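# Seat the blender jar on its base and start it

## Task

Place the blender jar on the motor base so that its square foot sits fully down around the square pad on top of the base, then press the round START key on the base's slanted front one time so that the green lamp next to it comes on (the key responds only while the jar is seated; a further press or raising the jar turns the blender off). At the finish the jar has to be seated, the lamp on and the base standing upright on the table, with nothing relying on the robot to stay that way; the hands must release and pull away.

## Robot and tools

ROBOT. Two arms, left_arm and right_arm, face each other across the table. Both carry an identical five-finger right hand, so hand axes and numbers mean the same thing on either arm (they are not mirrored). Keep every part of the two arms and hands from striking or pressing on each other.

WORLD FRAME. One shared frame: origin on the table surface halfway between the arm bases, table at z = 0, +z up, left_arm's base toward +y. Positions are in metres, orientations as quaternions w,x,y,z. Printed hand positions can be somewhat wrong when an arm reaches far.

HAND POINT. A point fixed to the palm, 0.05 m in front of it, where index pad and thumb tip meet in a pinch. Its +z runs along the straightened fingers (fingertips 0.06 to 0.07 m past it), +y leaves the palm, +x crosses the palm toward the little finger. Sideways the hand extends 0.08 m on the little-finger side and 0.02 m (thumb in front of the palm) to 0.09 m on the thumb side. A wrist bracket on the little-finger side stands 0.03 m beyond the point in +y and 0.11 m across; it can collide.

THE 28-NUMBER ROW. Every arm command is a single list of 28 values, each in [-1, 1]: first left_arm dx, dy, dz, rx, ry, rz, then left_gripper little, ring, middle, index, thumb_bend, thumb_turn, force_limit, speed; then the same 14 for right_arm/right_gripper. All 28 are required even if one arm should not move.
- dx..rz are an offset, not a pose: expressed in the hand point's own axes and counted from its pose in the latest result that shows it (before any such result in the scene, and for the second or later call in one reply, from where it is when the action begins). 1.0 equals 0.6 m or 180 degrees; rx, ry, rz form one rotation vector. In a multi-row action each row is counted from that same base, not from the prior row. All zeros therefore pulls the arm back to that base pose; to hold an arm still, send the offset back to where you want it first, then zeros.
- Finger numbers are absolute targets: +1 straight/open, -1 curled shut. thumb_bend +1 straight, -1 fully bent; thumb_turn +1 beside the palm, -1 across in front of it. Pinch: index -0.22, thumb_bend -0.75, thumb_turn -0.57. With the thumb turned fully across, the hand can wrap objects 0.035 to 0.08 m thick; turn the thumb before arriving.
- force_limit maps -1..+1 linearly to about 0..10 N at the fingertip (0..15 N for the two thumb motors) and only stops closing. speed maps -1..+1 to nearly zero..full (full travel in 0.6 s); use -0.9 or lower for a gentle grip.
- There is no 'unchanged' value: repeat that hand's last eight sent numbers, or before any, its hand_measured six plus hand_force_limit and hand_speed.
Each step the commanded pose is clipped to 100 mm and 16 degrees from the measured one; motion trails commands by about 0.17 s.

TOOLS.
- execute_actions {actions, pictures}: actions holds zero or one item. [] just reports state (with pictures). {rows:[row,...], steps:n}: up to 15 rows and 15 steps at 1/30 s, at least 8 steps; the last row repeats. The result comes 8 steps early; those steps run while you reply. {steps:n} alone waits up to 300 steps counted from the previous result, reply time included. pictures true forces images.
- move {target, speed, stop_force}: target is one 28-number row as above. Each hand point travels a straight line to its target; both paths finish together in 0.5 to 10 s (cut off at 10 s). speed 0.002 to 0.5 m/s (default 0.25), turning up to twice that in rad/s. stop_force 9 to 40 N, shared by both arms, unavailable in the first 0.2 s: an arm stops when its wrist sensor feels that much extra push along its direction of travel, backs off two steps and holds. Use it only with slow moves and no rotation; omit it when leaving a surface. Without it, a stiff arm aimed even slightly into something firm can fault.
- wait {seconds}: 0 to 10 s, nothing new sent.
- zoom_image {camera, region:[x0,y0,x1,y1]} in pixels, at most 504x504, on cam_high (896x504), cam_low (896x504), cam_left_wrist or cam_right_wrist (504x504).
- show_instructions: shows reference pages.
- finished_scene {scene}: ends the current scene (give its number) and grades it; irreversible.

RESULT LINES. Per arm: hand position, quaternion and velocities; 'Hand target' (pose being driven toward); 'pose unreachable' and HELD (command altered or not sent); hand_measured, hand_stopped_by (moving, target, force, stalled, fault) and hand_load_n (positive = pushing fingers open; near 0 means grip lost); Wrist force/torque in hand axes, saturating near 50 N with a few N offset and noise; joint torques (noisy, nonzero in air). move adds a line: done, off_target, moving, held, fault or contact, plus limits=paced or held, and each hand's distance to target. MOTOR HOT appears at 70 C; at 85 C the arm brakes (OVER-TEMPERATURE FAULT).

AVOID. Joint limits 133 N m (shoulders, elbow) and 24.9 N m (wrists) or any 150 N external force trigger a 10 s stop. Don't knock anything off the table, drop the jar, slam it down or jab the key hard. Loose objects may get nudged occasionally.

SEQUENCE. Look, grasp the jar, lift, align the foot above the pad, lower slowly until fully seated, release, press START once gently (slow move with stop_force), confirm the green lamp, retract both hands, then call finished_scene.

Each tool is called as name([rows], argument=value, ...), one row to a line, values as JSON.

## Session

execute_actions(actions=[])

Scene clock: 0.00 s of 6600.00 s.
left_arm: end_effector_position=(+0.3167, +0.4239, +0.4749) hand_measured=(+1.000, +1.000, +1.000, +1.000, +1.000, +1.000) hand_load_n=(+0.0, +0.0, +0.0, +0.0, +0.0, +0.0) hand_stopped_by=(target, target, target, target, target, target) hand_force_limit=0.00 hand_speed=-0.80 end_effector_quat_wxyz=(+0.016, +0.354, +0.935, -0.002) end_effector_velocity=(+0.000, -0.001, +0.001) end_effector_angular_velocity=(-0.003, -0.002, -0.002) | right_arm: end_effector_position=(+0.0809, -0.2766, +0.4727) hand_measured=(+1.000, +1.000, +1.000, +1.000, +1.000, +1.000) hand_load_n=(+0.0, +0.0, +0.0, +0.0, +0.0, +0.0) hand_stopped_by=(target, target, target, target, target, target) hand_force_limit=0.00 hand_speed=-0.80 end_effector_quat_wxyz=(-0.000, -0.412, +0.911, -0.004) end_effector_velocity=(-0.000, +0.000, +0.001) end_effector_angular_velocity=(+0.002, -0.002, +0.003)
Joint positions: left_arm=[ 0.576 -1.75   1.37   1.924  1.553 -1.906] | right_arm=[-1.185 -1.718  1.351  1.939  1.58  -1.9  ]
Joint velocities: left_arm=[-0.002 -0.    -0.002 -0.001 -0.     0.   ] | right_arm=[ 0.    -0.001 -0.002  0.    -0.    -0.002]
Joint torques (N m, as the arm reports them, + toward a larger angle): no reading
Wrist force (N, on the end effector, along its own x y z axes, offset not removed): no reading
Wrist torque (N m, same axes, about the end effector's origin, offset not removed): no reading
Hand target (left_arm): +0.317, +0.424, +0.475; +0.016, +0.354, +0.935, -0.002
Hand target (right_arm): +0.081, -0.277, +0.473; -0.000, -0.412, +0.911, -0.004
camera_calibration (this result's frames):
cam_left_wrist: T_world_to_cam=[[0.752351, 0.657271, 0.0443054, -0.538575], [0.512064, -0.625799, 0.588359, -0.184431], [0.414438, -0.419965, -0.807385, 0.55538], [0, 0, 0, 1]] pos_world=[0.269467, 0.471813, 0.580779]
cam_right_wrist: T_world_to_cam=[[-0.671228, 0.740596, 0.0311511, 0.240451], [0.625628, 0.543488, 0.559652, -0.170308], [0.397546, 0.395143, -0.828142, 0.59843], [0, 0, 0, 1]] pos_world=[0.0300434, -0.321982, 0.583408]

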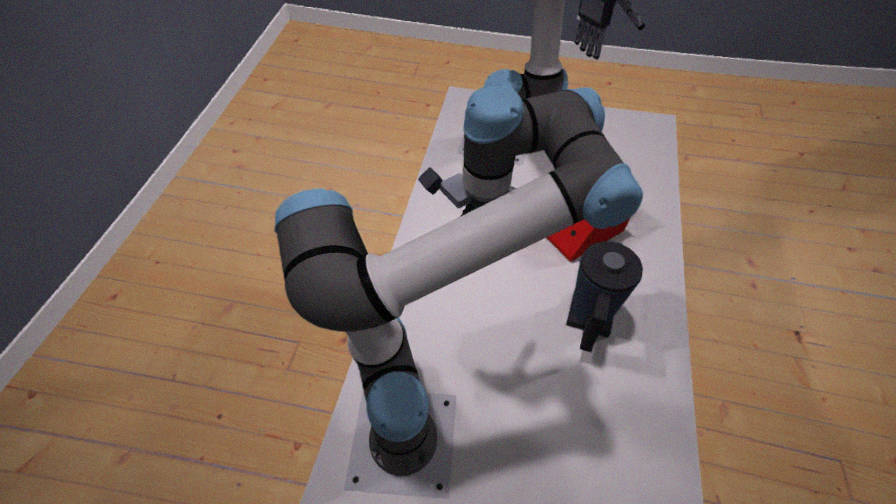

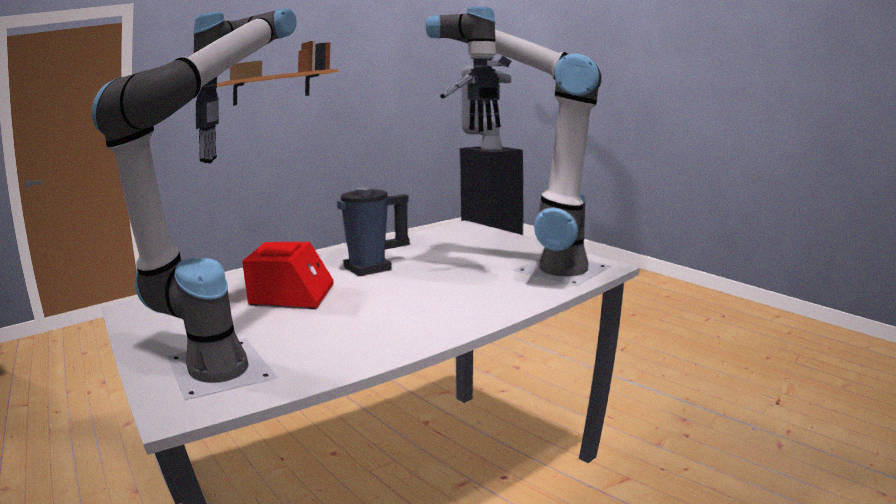

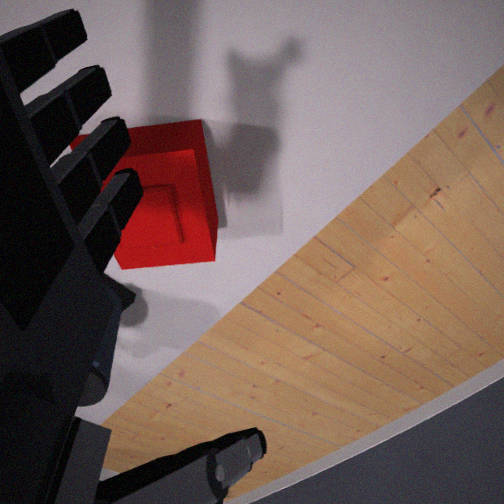

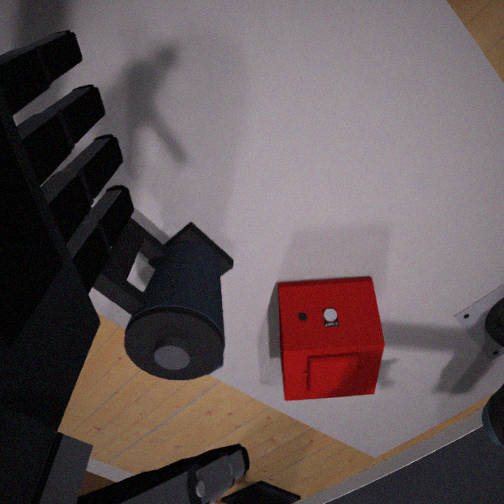

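zoom_image(camera="cam_right_wrist", region=[80, 200, 250, 390])

zoom_image(camera="cam_right_wrist", region=[260, 265, 400, 410])

zoom_image(camera="cam_high", region=[530, 210, 670, 370])

Region (80, 200, 250, 390) of cam_right_wrist's 504x504 image, scaled by 2.653, with more detail than that image has; it fills the left 451 columns of this view, and the rest is white.

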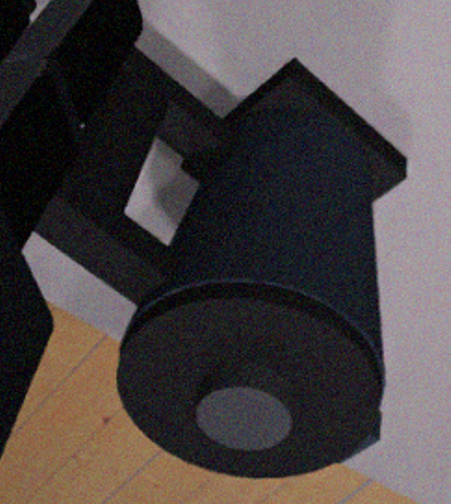

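Region (260, 265, 400, 410) of cam_right_wrist's 504x504 image, scaled by 3.476, with more detail than that image has; it fills the left 487 columns of this view, and the rest is white.

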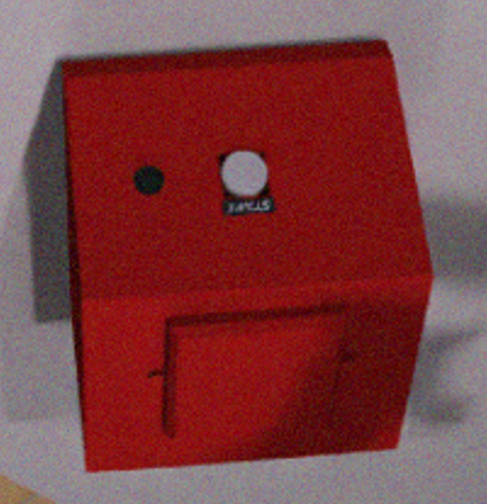

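Region (530, 210, 670, 370) of cam_high's 896x504 image, scaled by 3.150, with more detail than that image has; it fills the left 441 columns of this view, and the rest is white.

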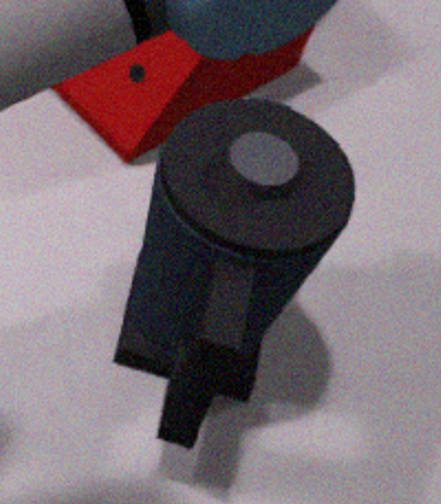

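move(target=[0.09,-0.168,-0.1,0,0,0,1,1,1,1,1,1,0,-0.8, 0,0,0,0,0,-0.794,1,1,1,1,1,-1,1,1], speed=0.45)

move(target=[0,0,0,0,0,0,1,1,1,1,1,1,0,-0.8, 0.283,0.1,0.288,0,0.5,0,1,1,1,1,1,-1,1,1], speed=0.3)

Scene clock: 5.77 s of 6600.00 s.
left_arm: end_effector_position=(+0.2075, +0.3850, +0.5325) hand_measured=(+1.000, +1.000, +1.000, +1.000, +1.000, +1.000) hand_load_n=(+0.0, +0.0, +0.0, +0.0, +0.0, +0.0) hand_stopped_by=(target, target, target, target, target, target) hand_force_limit=0.00 hand_speed=-0.80 end_effector_quat_wxyz=(+0.016, +0.354, +0.935, -0.002) end_effector_velocity=(-0.001, -0.000, +0.001) end_effector_angular_velocity=(-0.004, -0.001, -0.000) | right_arm: end_effector_position=(+0.0809, -0.2764, +0.4728) hand_measured=(+1.000, +1.000, +1.000, +1.000, +1.000, -1.000) hand_load_n=(+0.0, +0.0, +0.0, +0.0, +0.0, +0.0) hand_stopped_by=(target, target, target, target, target, target) hand_force_limit=1.00 hand_speed=1.00 end_effector_quat_wxyz=(+0.004, +0.995, +0.100, +0.002) end_effector_velocity=(-0.000, -0.000, +0.000) end_effector_angular_velocity=(+0.001, +0.002, +0.014)
Joint positions: left_arm=[-0.212 -1.867  1.293  2.138  1.538 -2.695] | right_arm=[-0.806 -1.408  1.043  1.941  1.579 -4.013]
Joint velocities: left_arm=[-0.011 -0.003 -0.001  0.001 -0.002 -0.011] | right_arm=[ 0.001 -0.001  0.001  0.    -0.002 -0.013]
Joint torques (N m, as the arm reports them, + toward a larger angle): left_arm=[-10.29  -8.66 -17.79   4.24  -1.25  -0.97] | right_arm=[ 13.01 -34.09  -6.35   4.04  -1.39  -2.34]
Wrist force (N, on the end effector, along its own x y z axes, offset not removed): left_arm=[2.4 2.0 1.1] | right_arm=[3.4 -1.9 1.7]
Wrist torque (N m, same axes, about the end effector's origin, offset not removed): left_arm=[0.21 -0.29 0.21] | right_arm=[-0.27 -0.71 0.23]
Hand target (left_arm): +0.207, +0.385, +0.533; +0.016, +0.354, +0.935, -0.002
Hand target (right_arm): +0.081, -0.276, +0.473; +0.004, +0.995, +0.101, +0.002
Off the commanded pose (left_arm): 0.000 m, 0 deg.
Off the commanded pose (right_arm): 0.000 m, 0 deg.
Kept back: nothing.
move: done
camera_calibration (this result's frames):
cam_left_wrist: T_world_to_cam=[[0.752343, 0.657275, 0.0443843, -0.433486], [0.511725, -0.625511, 0.58896, -0.187146], [0.414871, -0.420387, -0.806943, 0.630688], [0, 0, 0, 1]] pos_world=[0.160243, 0.432991, 0.63839]
cam_right_wrist: T_world_to_cam=[[0.0873729, -0.995002, 0.0483499, -0.308969], [-0.827725, -0.0455068, 0.559286, -0.215545], [-0.55429, -0.0888868, -0.827564, 0.541353], [0, 0, 0, 1]] pos_world=[0.14865, -0.269114, 0.583494]

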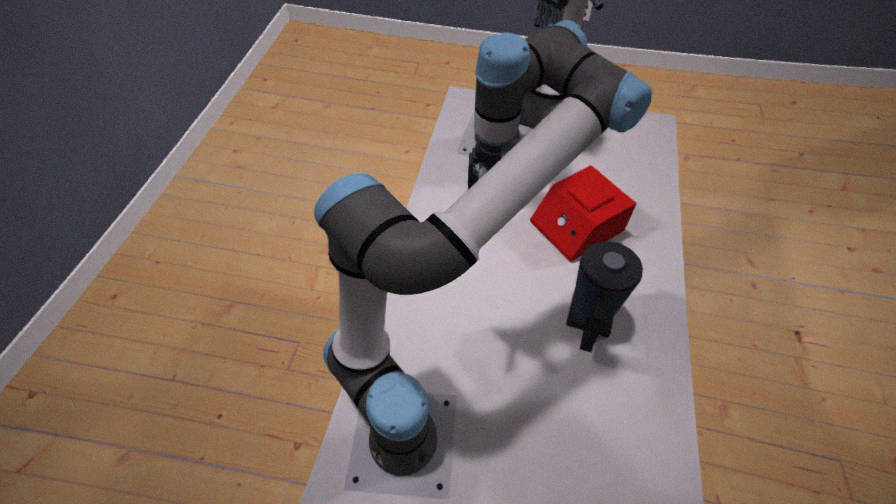

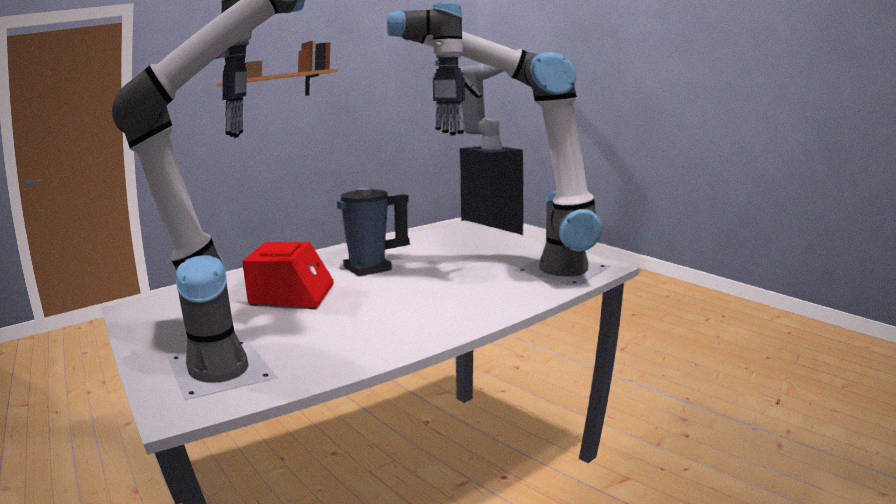

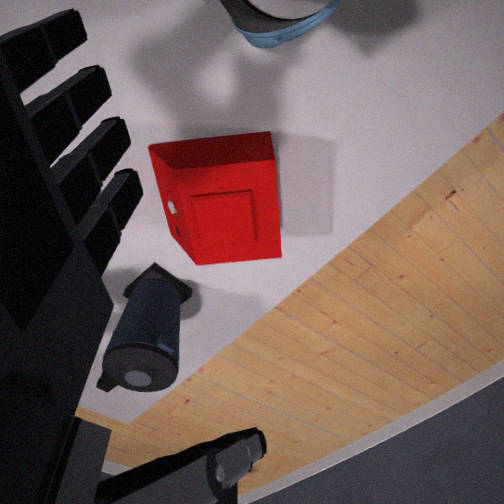

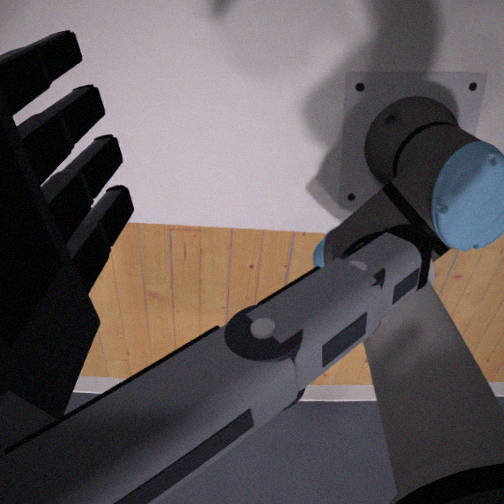

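Scene clock: 8.73 s of 6600.00 s.
left_arm: end_effector_position=(+0.2075, +0.3850, +0.5325) hand_measured=(+1.000, +1.000, +1.000, +1.000, +1.000, +1.000) hand_load_n=(+0.0, +0.0, +0.0, +0.0, +0.0, +0.0) hand_stopped_by=(target, target, target, target, target, target) hand_force_limit=0.00 hand_speed=-0.80 end_effector_quat_wxyz=(+0.016, +0.354, +0.935, -0.002) end_effector_velocity=(+0.000, +0.000, +0.000) end_effector_angular_velocity=(-0.002, +0.000, -0.001) | right_arm: end_effector_position=(+0.2340, -0.3030, +0.3237) hand_measured=(+1.000, +1.000, +1.000, +1.000, +1.000, -1.000) hand_load_n=(+0.0, +0.0, +0.0, +0.0, +0.0, +0.0) hand_stopped_by=(target, target, target, target, target, target) hand_force_limit=1.00 hand_speed=1.00 end_effector_quat_wxyz=(-0.049, +0.783, +0.071, +0.616) end_effector_velocity=(-0.000, +0.000, -0.000) end_effector_angular_velocity=(+0.001, +0.000, +0.000)
Joint positions: left_arm=[-0.212 -1.867  1.293  2.138  1.538 -2.695] | right_arm=[-0.638 -1.842  2.013  0.201  2.433 -4.436]
Joint velocities: left_arm=[-0.    -0.001 -0.    -0.001 -0.     0.   ] | right_arm=[ 0.    -0.    -0.    -0.    -0.     0.001]
Joint torques (N m, as the arm reports them, + toward a larger angle): left_arm=[  8.57   4.22 -14.14   0.46   1.43   1.34] | right_arm=[ 3.81 -1.2  -9.68 -1.82 -0.88  2.08]
Wrist force (N, on the end effector, along its own x y z axes, offset not removed): left_arm=[2.5 1.5 1.7] | right_arm=[1.9 -0.9 -0.6]
Wrist torque (N m, same axes, about the end effector's origin, offset not removed): left_arm=[0.17 -0.30 0.20] | right_arm=[0.06 -0.37 0.09]
Hand target (left_arm): +0.207, +0.385, +0.533; +0.016, +0.354, +0.935, -0.002
Hand target (right_arm): +0.234, -0.303, +0.324; -0.049, +0.783, +0.071, +0.616
Off the commanded pose (left_arm): 0.000 m, 0 deg.
Off the commanded pose (right_arm): 0.035 m, 14 deg.
Kept back: nothing.
move: held (right_arm); limits=held; held on 13 of 89 steps (right_arm), including the last (right_arm)
pose unreachable (right arm): on one or more control steps of this call this arm could not follow its commanded pose, so it was not sent that pose on those steps. On the call's last step it was still not sent that pose. It may still have moved: this result reports where it is.
cause: the commanded pose would bring two parts of the arm too close to each other (joints 4 (wrist 1) to 6 (wrist 3) lie between them).
camera_calibration (this result's frames):
cam_left_wrist: T_world_to_cam=[[0.752343, 0.657275, 0.0443843, -0.433486], [0.511725, -0.625511, 0.58896, -0.187146], [0.414872, -0.420387, -0.806943, 0.630688], [0, 0, 0, 1]] pos_world=[0.160243, 0.432991, 0.63839]
cam_right_wrist: T_world_to_cam=[[0.106848, -0.990351, -0.0882519, -0.300514], [-0.747504, -0.0214853, -0.66391, 0.377822], [0.655608, 0.136906, -0.742587, 0.258297], [0, 0, 0, 1]] pos_world=[0.145191, -0.324859, 0.416127]

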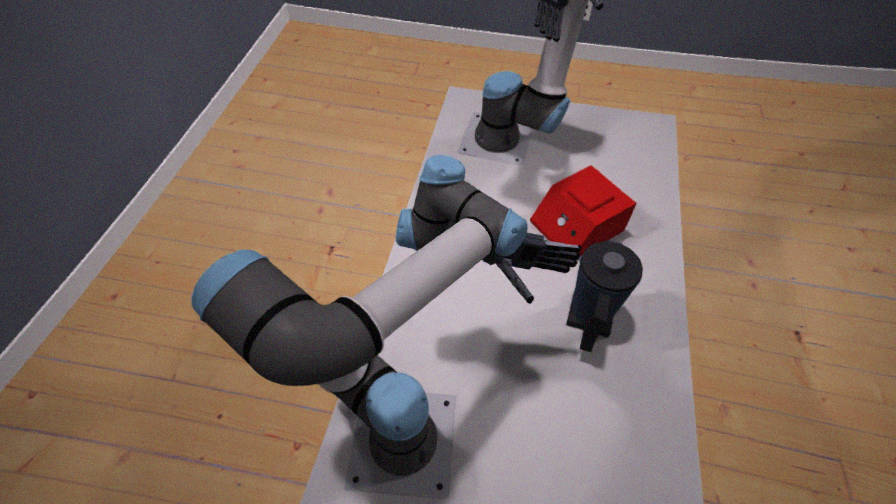

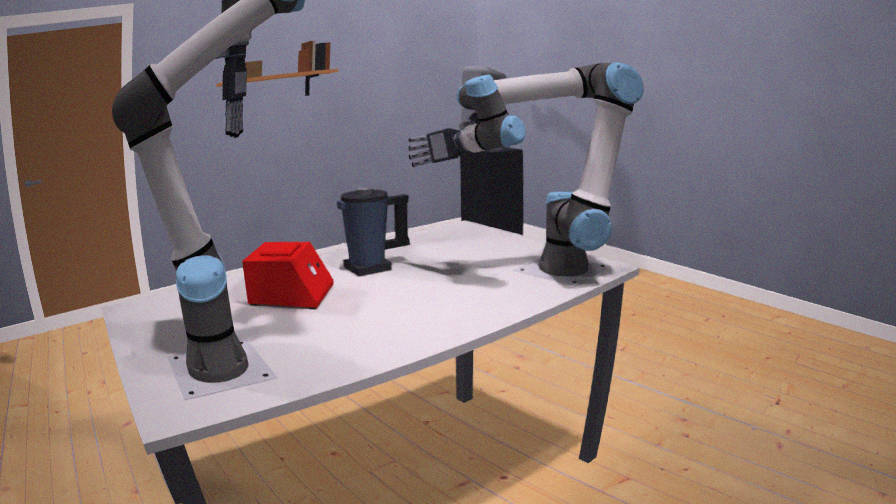

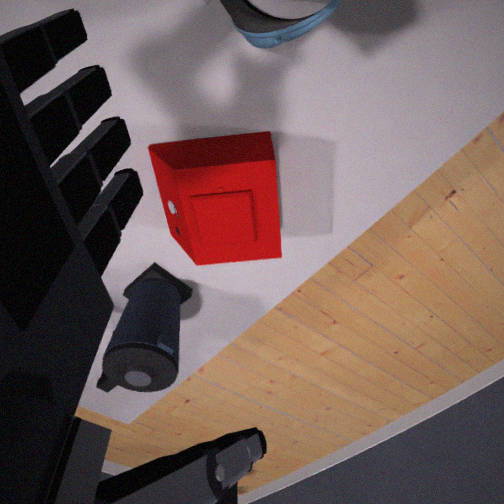

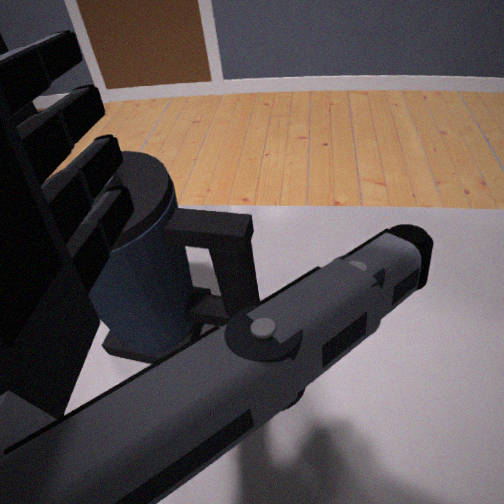

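execute_actions(actions=[])

Scene clock: 10.03 s of 6600.00 s.
left_arm: end_effector_position=(+0.2075, +0.3850, +0.5325) hand_measured=(+1.000, +1.000, +1.000, +1.000, +1.000, +1.000) hand_load_n=(+0.0, +0.0, +0.0, +0.0, +0.0, +0.0) hand_stopped_by=(target, target, target, target, target, target) hand_force_limit=0.00 hand_speed=-0.80 end_effector_quat_wxyz=(+0.016, +0.354, +0.935, -0.002) end_effector_velocity=(+0.000, +0.001, +0.000) end_effector_angular_velocity=(-0.000, -0.000, +0.000) | right_arm: end_effector_position=(+0.2339, -0.3030, +0.3237) hand_measured=(+1.000, +1.000, +1.000, +1.000, +1.000, -1.000) hand_load_n=(+0.0, +0.0, +0.0, +0.0, +0.0, +0.0) hand_stopped_by=(target, target, target, target, target, target) hand_force_limit=1.00 hand_speed=1.00 end_effector_quat_wxyz=(-0.049, +0.783, +0.071, +0.616) end_effector_velocity=(+0.000, -0.000, +0.001) end_effector_angular_velocity=(+0.002, -0.001, -0.001)
Joint positions: left_arm=[-0.212 -1.867  1.293  2.138  1.538 -2.695] | right_arm=[-0.637 -1.842  2.013  0.201  2.433 -4.436]
Joint velocities: left_arm=[ 0.001 -0.001 -0.     0.001 -0.     0.   ] | right_arm=[-0.    -0.001 -0.001 -0.     0.     0.   ]
Joint torques (N m, as the arm reports them, + toward a larger angle): left_arm=[  7.67   5.05 -13.86   0.62   1.47   1.22] | right_arm=[14.28 -1.49 -9.85 -1.75 -1.    1.89]
Wrist force (N, on the end effector, along its own x y z axes, offset not removed): left_arm=[2.1 2.6 0.7] | right_arm=[2.9 -0.9 0.2]
Wrist torque (N m, same axes, about the end effector's origin, offset not removed): left_arm=[0.34 -0.26 0.23] | right_arm=[0.04 -0.54 0.19]
Hand target (left_arm): +0.207, +0.385, +0.533; +0.016, +0.354, +0.935, -0.002
Hand target (right_arm): +0.234, -0.303, +0.324; -0.049, +0.783, +0.071, +0.616
Off the commanded pose (left_arm): 0.000 m, 0 deg.
Off the commanded pose (right_arm): 0.035 m, 14 deg.
Kept back: nothing.
Steps of this call (steps 1 to 39: nothing new was sent). Readings (end_effector_position | what the end effector reports):
1: left_arm (+0.2075, +0.3850, +0.5325) | right_arm (+0.2340, -0.3030, +0.3237) | left_arm hand_measured=(+1.000, +1.000, +1.000, +1.000, +1.000, +1.000) hand_load_n=(+0.0, +0.0, +0.0, +0.0, +0.0, +0.0) hand_stopped_by=(target, target, target, target, target, target) hand_force_limit=0.00 hand_speed=-0.80 | right_arm hand_measured=(+1.000, +1.000, +1.000, +1.000, +1.000, -1.000) hand_load_n=(+0.0, +0.0, +0.0, +0.0, +0.0, +0.0) hand_stopped_by=(target, target, target, target, target, target) hand_force_limit=1.00 hand_speed=1.00
2: left_arm (+0.2075, +0.3850, +0.5325) | right_arm (+0.2340, -0.3030, +0.3237) | left_arm hand_measured=(+1.000, +1.000, +1.000, +1.000, +1.000, +1.000) hand_load_n=(+0.0, +0.0, +0.0, +0.0, +0.0, +0.0) hand_stopped_by=(target, target, target, target, target, target) hand_force_limit=0.00 hand_speed=-0.80 | right_arm hand_measured=(+1.000, +1.000, +1.000, +1.000, +1.000, -1.000) hand_load_n=(+0.0, +0.0, +0.0, +0.0, +0.0, +0.0) hand_stopped_by=(target, target, target, target, target, target) hand_force_limit=1.00 hand_speed=1.00
4: left_arm (+0.2075, +0.3850, +0.5325) | right_arm (+0.2340, -0.3030, +0.3237) | left_arm hand_measured=(+1.000, +1.000, +1.000, +1.000, +1.000, +1.000) hand_load_n=(+0.0, +0.0, +0.0, +0.0, +0.0, +0.0) hand_stopped_by=(target, target, target, target, target, target) hand_force_limit=0.00 hand_speed=-0.80 | right_arm hand_measured=(+1.000, +1.000, +1.000, +1.000, +1.000, -1.000) hand_load_n=(+0.0, +0.0, +0.0, +0.0, +0.0, +0.0) hand_stopped_by=(target, target, target, target, target, target) hand_force_limit=1.00 hand_speed=1.00
8: left_arm (+0.2075, +0.3850, +0.5325) | right_arm (+0.2340, -0.3030, +0.3237) | left_arm hand_measured=(+1.000, +1.000, +1.000, +1.000, +1.000, +1.000) hand_load_n=(+0.0, +0.0, +0.0, +0.0, +0.0, +0.0) hand_stopped_by=(target, target, target, target, target, target) hand_force_limit=0.00 hand_speed=-0.80 | right_arm hand_measured=(+1.000, +1.000, +1.000, +1.000, +1.000, -1.000) hand_load_n=(+0.0, +0.0, +0.0, +0.0, +0.0, +0.0) hand_stopped_by=(target, target, target, target, target, target) hand_force_limit=1.00 hand_speed=1.00
39: the state above
camera_calibration (this result's frames):
cam_left_wrist: T_world_to_cam=[[0.752343, 0.657275, 0.0443844, -0.433486], [0.511725, -0.625511, 0.58896, -0.187146], [0.414872, -0.420387, -0.806943, 0.630688], [0, 0, 0, 1]] pos_world=[0.160243, 0.432991, 0.63839]
cam_right_wrist: T_world_to_cam=[[0.107005, -0.990345, -0.0881297, -0.300575], [-0.74755, -0.0216957, -0.663851, 0.377662], [0.65553, 0.136916, -0.742654, 0.258321], [0, 0, 0, 1]] pos_world=[0.145147, -0.324847, 0.416065]

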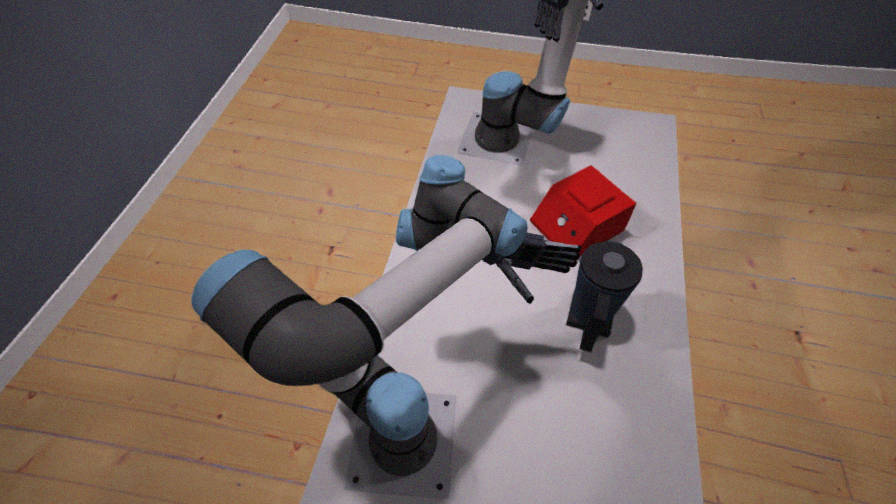

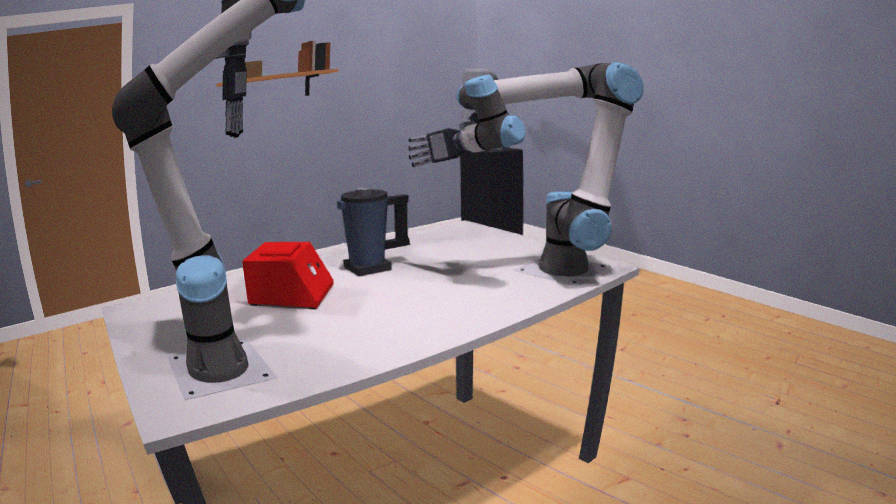

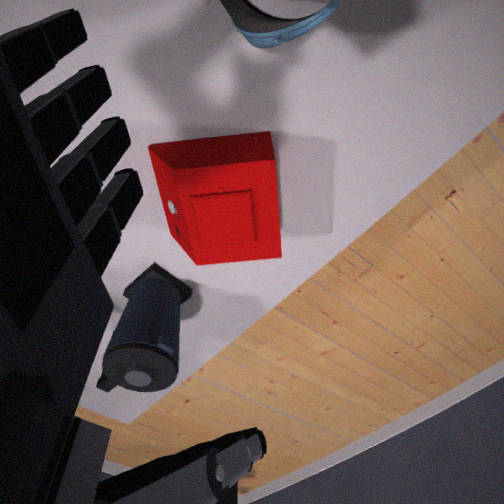

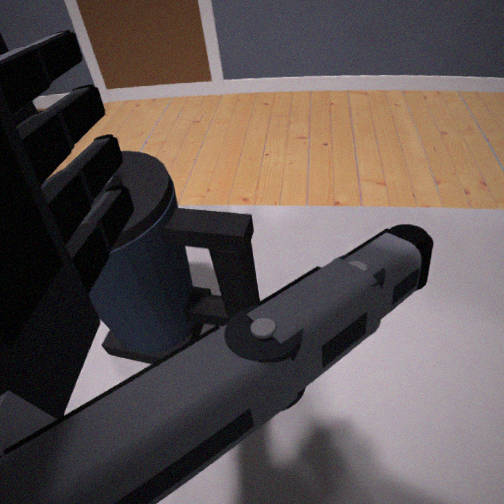

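move(target=[0,0,0,0,0,0,1,1,1,1,1,1,0,-0.8,-0.2845,0.0527,0.1305,0.0564,0.076,-0.0033,1,1,1,1,1,-1,1,1], speed=0.15)

Scene clock: 16.97 s of 6600.00 s.
left_arm: end_effector_position=(+0.2075, +0.3850, +0.5325) hand_measured=(+1.000, +1.000, +1.000, +1.000, +1.000, +1.000) hand_load_n=(+0.0, +0.0, +0.0, +0.0, +0.0, +0.0) hand_stopped_by=(target, target, target, target, target, target) hand_force_limit=0.00 hand_speed=-0.80 end_effector_quat_wxyz=(+0.016, +0.354, +0.935, -0.002) end_effector_velocity=(+0.000, +0.000, -0.000) end_effector_angular_velocity=(-0.001, +0.000, +0.000) | right_arm: end_effector_position=(+0.2748, -0.3299, +0.1396) hand_measured=(+1.000, +1.000, +1.000, +1.000, +1.000, -1.000) hand_load_n=(+0.0, +0.0, +0.0, +0.0, +0.0, +0.0) hand_stopped_by=(target, target, target, target, target, target) hand_force_limit=1.00 hand_speed=1.00 end_effector_quat_wxyz=(-0.123, +0.697, +0.123, +0.695) end_effector_velocity=(+0.002, +0.000, -0.001) end_effector_angular_velocity=(+0.004, -0.011, +0.008)
Joint positions: left_arm=[-0.212 -1.867  1.293  2.138  1.538 -2.695] | right_arm=[-1.004 -1.811  2.7   -0.886  1.923 -4.711]
Joint velocities: left_arm=[-0.    -0.001  0.001 -0.     0.    -0.   ] | right_arm=[-0.016  0.007  0.014 -0.033 -0.025 -0.005]
Joint torques (N m, as the arm reports them, + toward a larger angle): left_arm=[  8.02   5.48 -13.08   0.45   1.24   0.94] | right_arm=[-17.28   3.39  -4.24  -2.93  -1.67  -2.06]
Wrist force (N, on the end effector, along its own x y z axes, offset not removed): left_arm=[3.4 2.8 1.2] | right_arm=[2.4 -0.8 0.2]
Wrist torque (N m, same axes, about the end effector's origin, offset not removed): left_arm=[0.29 -0.45 0.21] | right_arm=[0.10 -0.41 0.30]
Hand target (left_arm): +0.207, +0.385, +0.533; +0.016, +0.354, +0.935, -0.002
Hand target (right_arm): +0.275, -0.330, +0.139; -0.123, +0.697, +0.123, +0.696
Off the commanded pose (left_arm): 0.000 m, 0 deg.
Off the commanded pose (right_arm): 0.000 m, 0 deg.
Kept back: nothing.
move: done; limits=paced
camera_calibration (this result's frames):
cam_left_wrist: T_world_to_cam=[[0.752343, 0.657275, 0.0443844, -0.433486], [0.511725, -0.625511, 0.58896, -0.187145], [0.414871, -0.420387, -0.806943, 0.630688], [0, 0, 0, 1]] pos_world=[0.160243, 0.432991, 0.63839]
cam_right_wrist: T_world_to_cam=[[0.3016, -0.946787, -0.112394, -0.383544], [-0.569853, -0.0844943, -0.817391, 0.237296], [0.764398, 0.310573, -0.565013, 0.101073], [0, 0, 0, 1]] pos_world=[0.173641, -0.374475, 0.207963]

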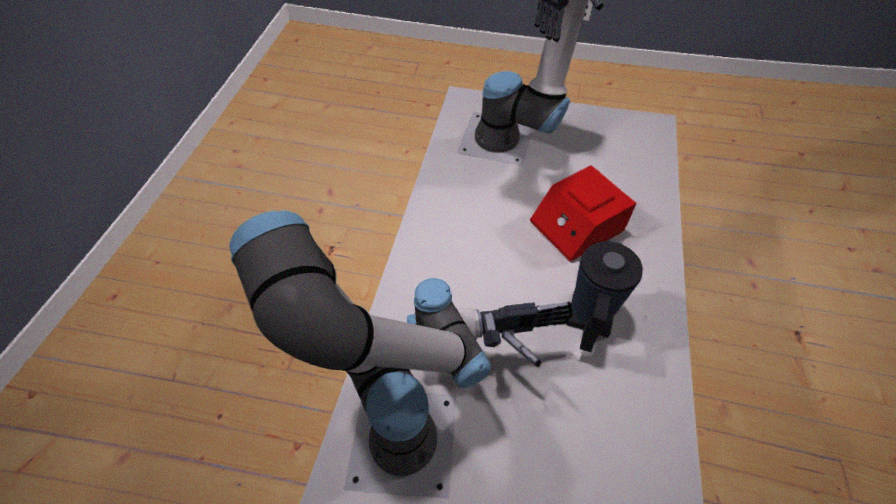

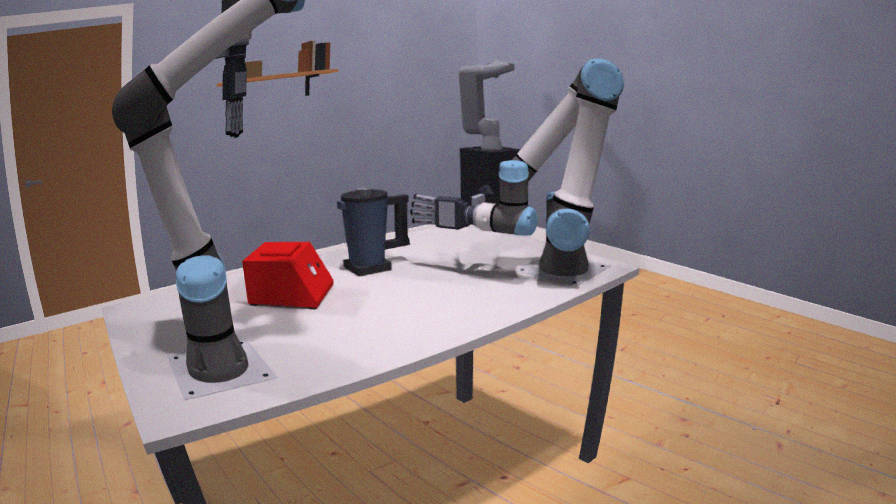

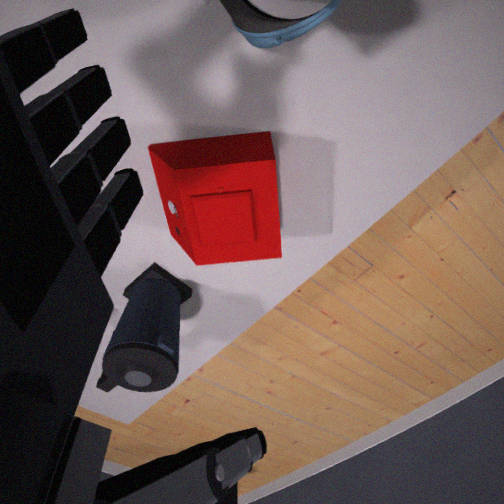

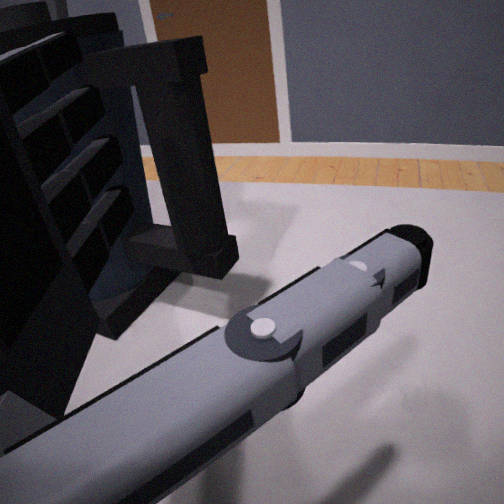

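move(target=[0,0,0,0,0,0,1,1,1,1,1,1,0,-0.8,-0.0893,-0.056,-0.003,-0.0444,0,0,1,1,1,1,1,-1,1,1], speed=0.08)

Scene clock: 18.43 s of 6600.00 s.
left_arm: end_effector_position=(+0.2075, +0.3850, +0.5325) hand_measured=(+1.000, +1.000, +1.000, +1.000, +1.000, +1.000) hand_load_n=(+0.0, +0.0, +0.0, +0.0, +0.0, +0.0) hand_stopped_by=(target, target, target, target, target, target) hand_force_limit=0.00 hand_speed=-0.80 end_effector_quat_wxyz=(+0.016, +0.354, +0.935, -0.002) end_effector_velocity=(-0.000, +0.000, -0.000) end_effector_angular_velocity=(+0.000, -0.000, -0.000) | right_arm: end_effector_position=(+0.2652, -0.3094, +0.1044) hand_measured=(+1.000, +1.000, +1.000, +1.000, +1.000, -1.000) hand_load_n=(+0.0, +0.0, +0.0, +0.0, +0.0, +0.0) hand_stopped_by=(target, target, target, target, target, target) hand_force_limit=1.00 hand_speed=1.00 end_effector_quat_wxyz=(-0.095, +0.703, +0.094, +0.698) end_effector_velocity=(+0.001, +0.001, +0.001) end_effector_angular_velocity=(+0.003, -0.001, -0.001)
Joint positions: left_arm=[-0.212 -1.867  1.293  2.138  1.538 -2.695] | right_arm=[-0.792 -1.523  2.626 -1.094  2.215 -4.704]
Joint velocities: left_arm=[-0.001 -0.001  0.001 -0.     0.    -0.   ] | right_arm=[-0.001 -0.    -0.002 -0.001 -0.     0.001]
Joint torques (N m, as the arm reports them, + toward a larger angle): left_arm=[  7.98   5.49 -13.32   0.61   1.32   1.08] | right_arm=[-16.11 -16.49  -0.75   0.25  -1.49   2.08]
Wrist force (N, on the end effector, along its own x y z axes, offset not removed): left_arm=[3.1 2.2 -0.1] | right_arm=[4.0 -0.3 -0.8]
Wrist torque (N m, same axes, about the end effector's origin, offset not removed): left_arm=[0.32 -0.41 0.25] | right_arm=[0.19 -0.67 0.26]
Hand target (left_arm): +0.207, +0.385, +0.533; +0.016, +0.354, +0.935, -0.002
Hand target (right_arm): +0.265, -0.310, +0.104; -0.095, +0.704, +0.094, +0.698
Off the commanded pose (left_arm): 0.000 m, 0 deg.
Off the commanded pose (right_arm): 0.021 m, 3 deg.
Kept back: nothing.
move: held (right_arm); limits=held; held on 11 of 34 steps (right_arm), including the last (right_arm)
pose unreachable (right arm): on one or more control steps of this call this arm could not follow its commanded pose, so it was not sent that pose on those steps. On the call's last step it was still not sent that pose. It may still have moved: this result reports where it is.
cause: the commanded pose would bring two parts of the arm too close to each other (joints 4 (wrist 1) to 6 (wrist 3) lie between them).
camera_calibration (this result's frames):
cam_left_wrist: T_world_to_cam=[[0.752343, 0.657275, 0.0443844, -0.433486], [0.511725, -0.625511, 0.58896, -0.187146], [0.414871, -0.420387, -0.806943, 0.630688], [0, 0, 0, 1]] pos_world=[0.160243, 0.432991, 0.63839]
cam_right_wrist: T_world_to_cam=[[0.224409, -0.967745, -0.114498, -0.351028], [-0.578982, -0.0378973, -0.814459, 0.221351], [0.78385, 0.249064, -0.568811, 0.0583531], [0, 0, 0, 1]] pos_world=[0.161192, -0.34585, 0.173282]

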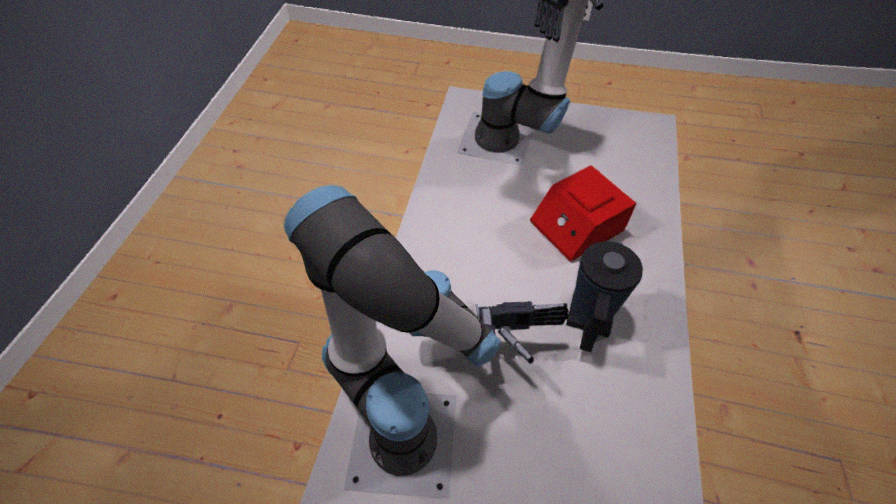

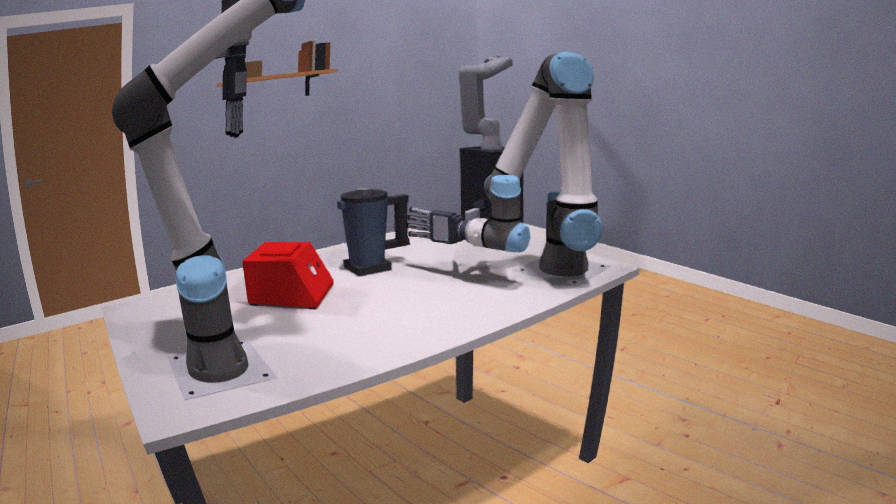

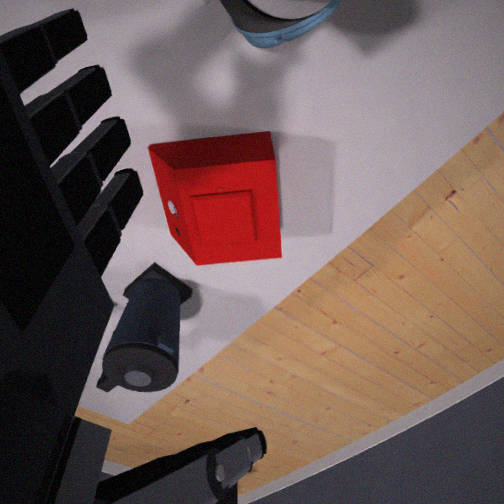

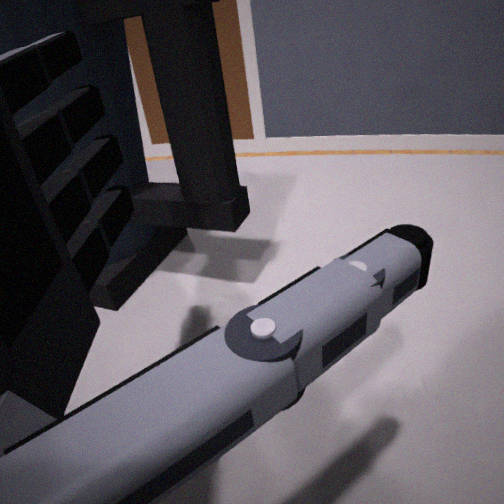

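move(target=[0,0,0,0,0,0,1,1,1,1,1,1,0,-0.8,-0.0307,0.0106,0.0386,0.0256,-0.002,0,1,1,1,1,1,-1,1,1], speed=0.05)

Scene clock: 20.43 s of 6600.00 s.
left_arm: end_effector_position=(+0.2075, +0.3850, +0.5325) hand_measured=(+1.000, +1.000, +1.000, +1.000, +1.000, +1.000) hand_load_n=(+0.0, +0.0, +0.0, +0.0, +0.0, +0.0) hand_stopped_by=(target, target, target, target, target, target) hand_force_limit=0.00 hand_speed=-0.80 end_effector_quat_wxyz=(+0.016, +0.354, +0.935, -0.002) end_effector_velocity=(-0.000, -0.000, -0.000) end_effector_angular_velocity=(+0.001, -0.000, +0.000) | right_arm: end_effector_position=(+0.2889, -0.3094, +0.0859) hand_measured=(+1.000, +1.000, +1.000, +1.000, +1.000, -1.000) hand_load_n=(+0.0, +0.0, +0.0, +0.0, +0.0, +0.0) hand_stopped_by=(target, target, target, target, target, target) hand_force_limit=1.00 hand_speed=1.00 end_effector_quat_wxyz=(-0.123, +0.701, +0.122, +0.691) end_effector_velocity=(+0.002, +0.000, -0.002) end_effector_angular_velocity=(+0.003, -0.001, +0.010)
Joint positions: left_arm=[-0.212 -1.867  1.293  2.138  1.538 -2.695] | right_arm=[-0.966 -1.487  2.689 -1.188  1.962 -4.703]
Joint velocities: left_arm=[ 0.     0.     0.001 -0.     0.    -0.   ] | right_arm=[-0.021  0.004  0.008 -0.015 -0.031  0.001]
Joint torques (N m, as the arm reports them, + toward a larger angle): left_arm=[  8.62   5.55 -14.16   0.69   1.3    1.  ] | right_arm=[-16.39  -5.65   0.97  -3.42  -1.36  -2.22]
Wrist force (N, on the end effector, along its own x y z axes, offset not removed): left_arm=[2.8 1.5 1.7] | right_arm=[2.6 -3.2 -1.0]
Wrist torque (N m, same axes, about the end effector's origin, offset not removed): left_arm=[0.10 -0.42 0.18] | right_arm=[-0.33 -0.41 0.19]
Hand target (left_arm): +0.207, +0.385, +0.533; +0.016, +0.354, +0.935, -0.002
Hand target (right_arm): +0.289, -0.309, +0.086; -0.123, +0.701, +0.122, +0.691
Off the commanded pose (left_arm): 0.000 m, 0 deg.
Off the commanded pose (right_arm): 0.000 m, 0 deg.
Kept back: nothing.
move: done
camera_calibration (this result's frames):
cam_left_wrist: T_world_to_cam=[[0.752343, 0.657275, 0.0443844, -0.433486], [0.511725, -0.625511, 0.58896, -0.187145], [0.414871, -0.420387, -0.806943, 0.630688], [0, 0, 0, 1]] pos_world=[0.160243, 0.432991, 0.63839]
cam_right_wrist: T_world_to_cam=[[0.299534, -0.947096, -0.115274, -0.37364], [-0.579356, -0.0845601, -0.810677, 0.205365], [0.758041, 0.30961, -0.574034, 0.0559097], [0, 0, 0, 1]] pos_world=[0.188515, -0.353817, 0.155508]

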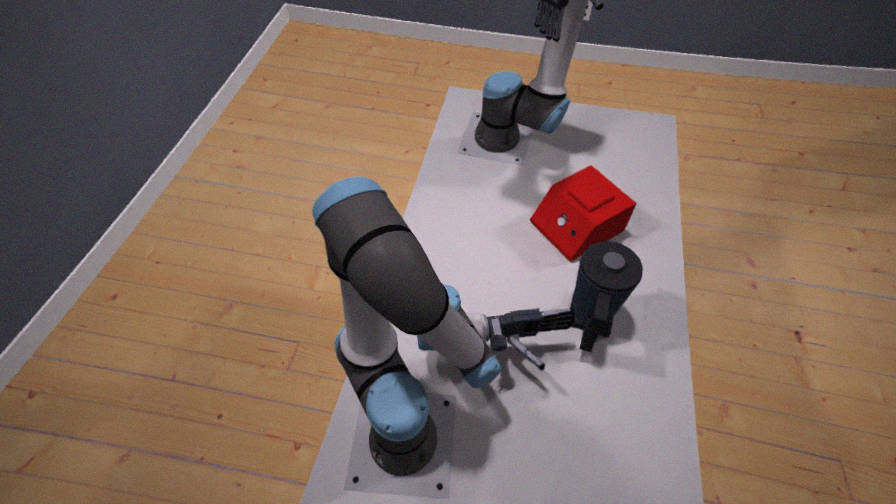

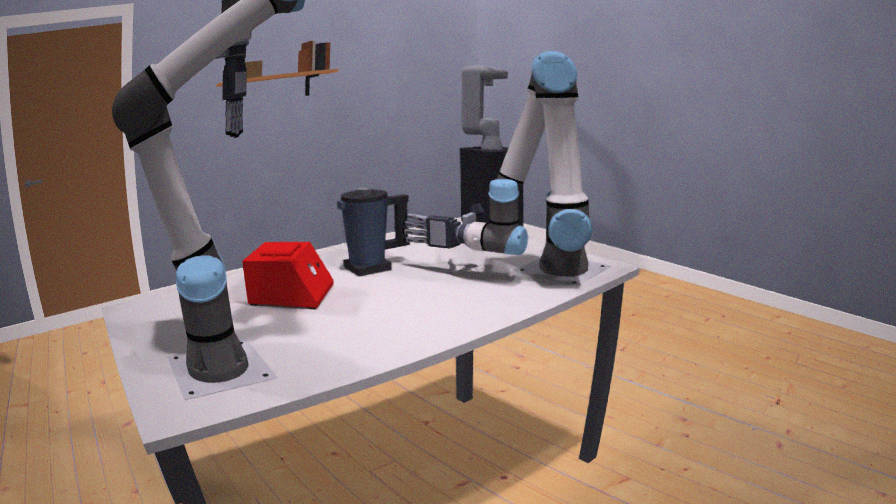

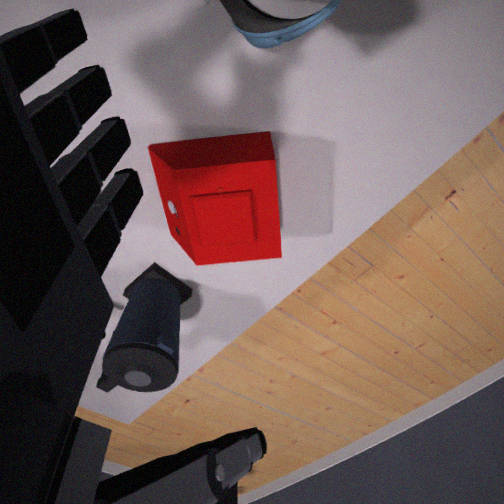

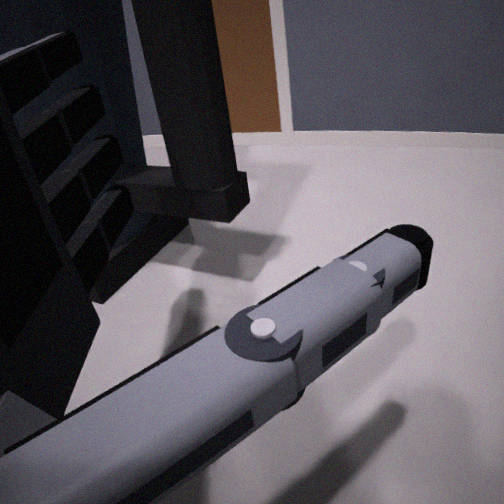

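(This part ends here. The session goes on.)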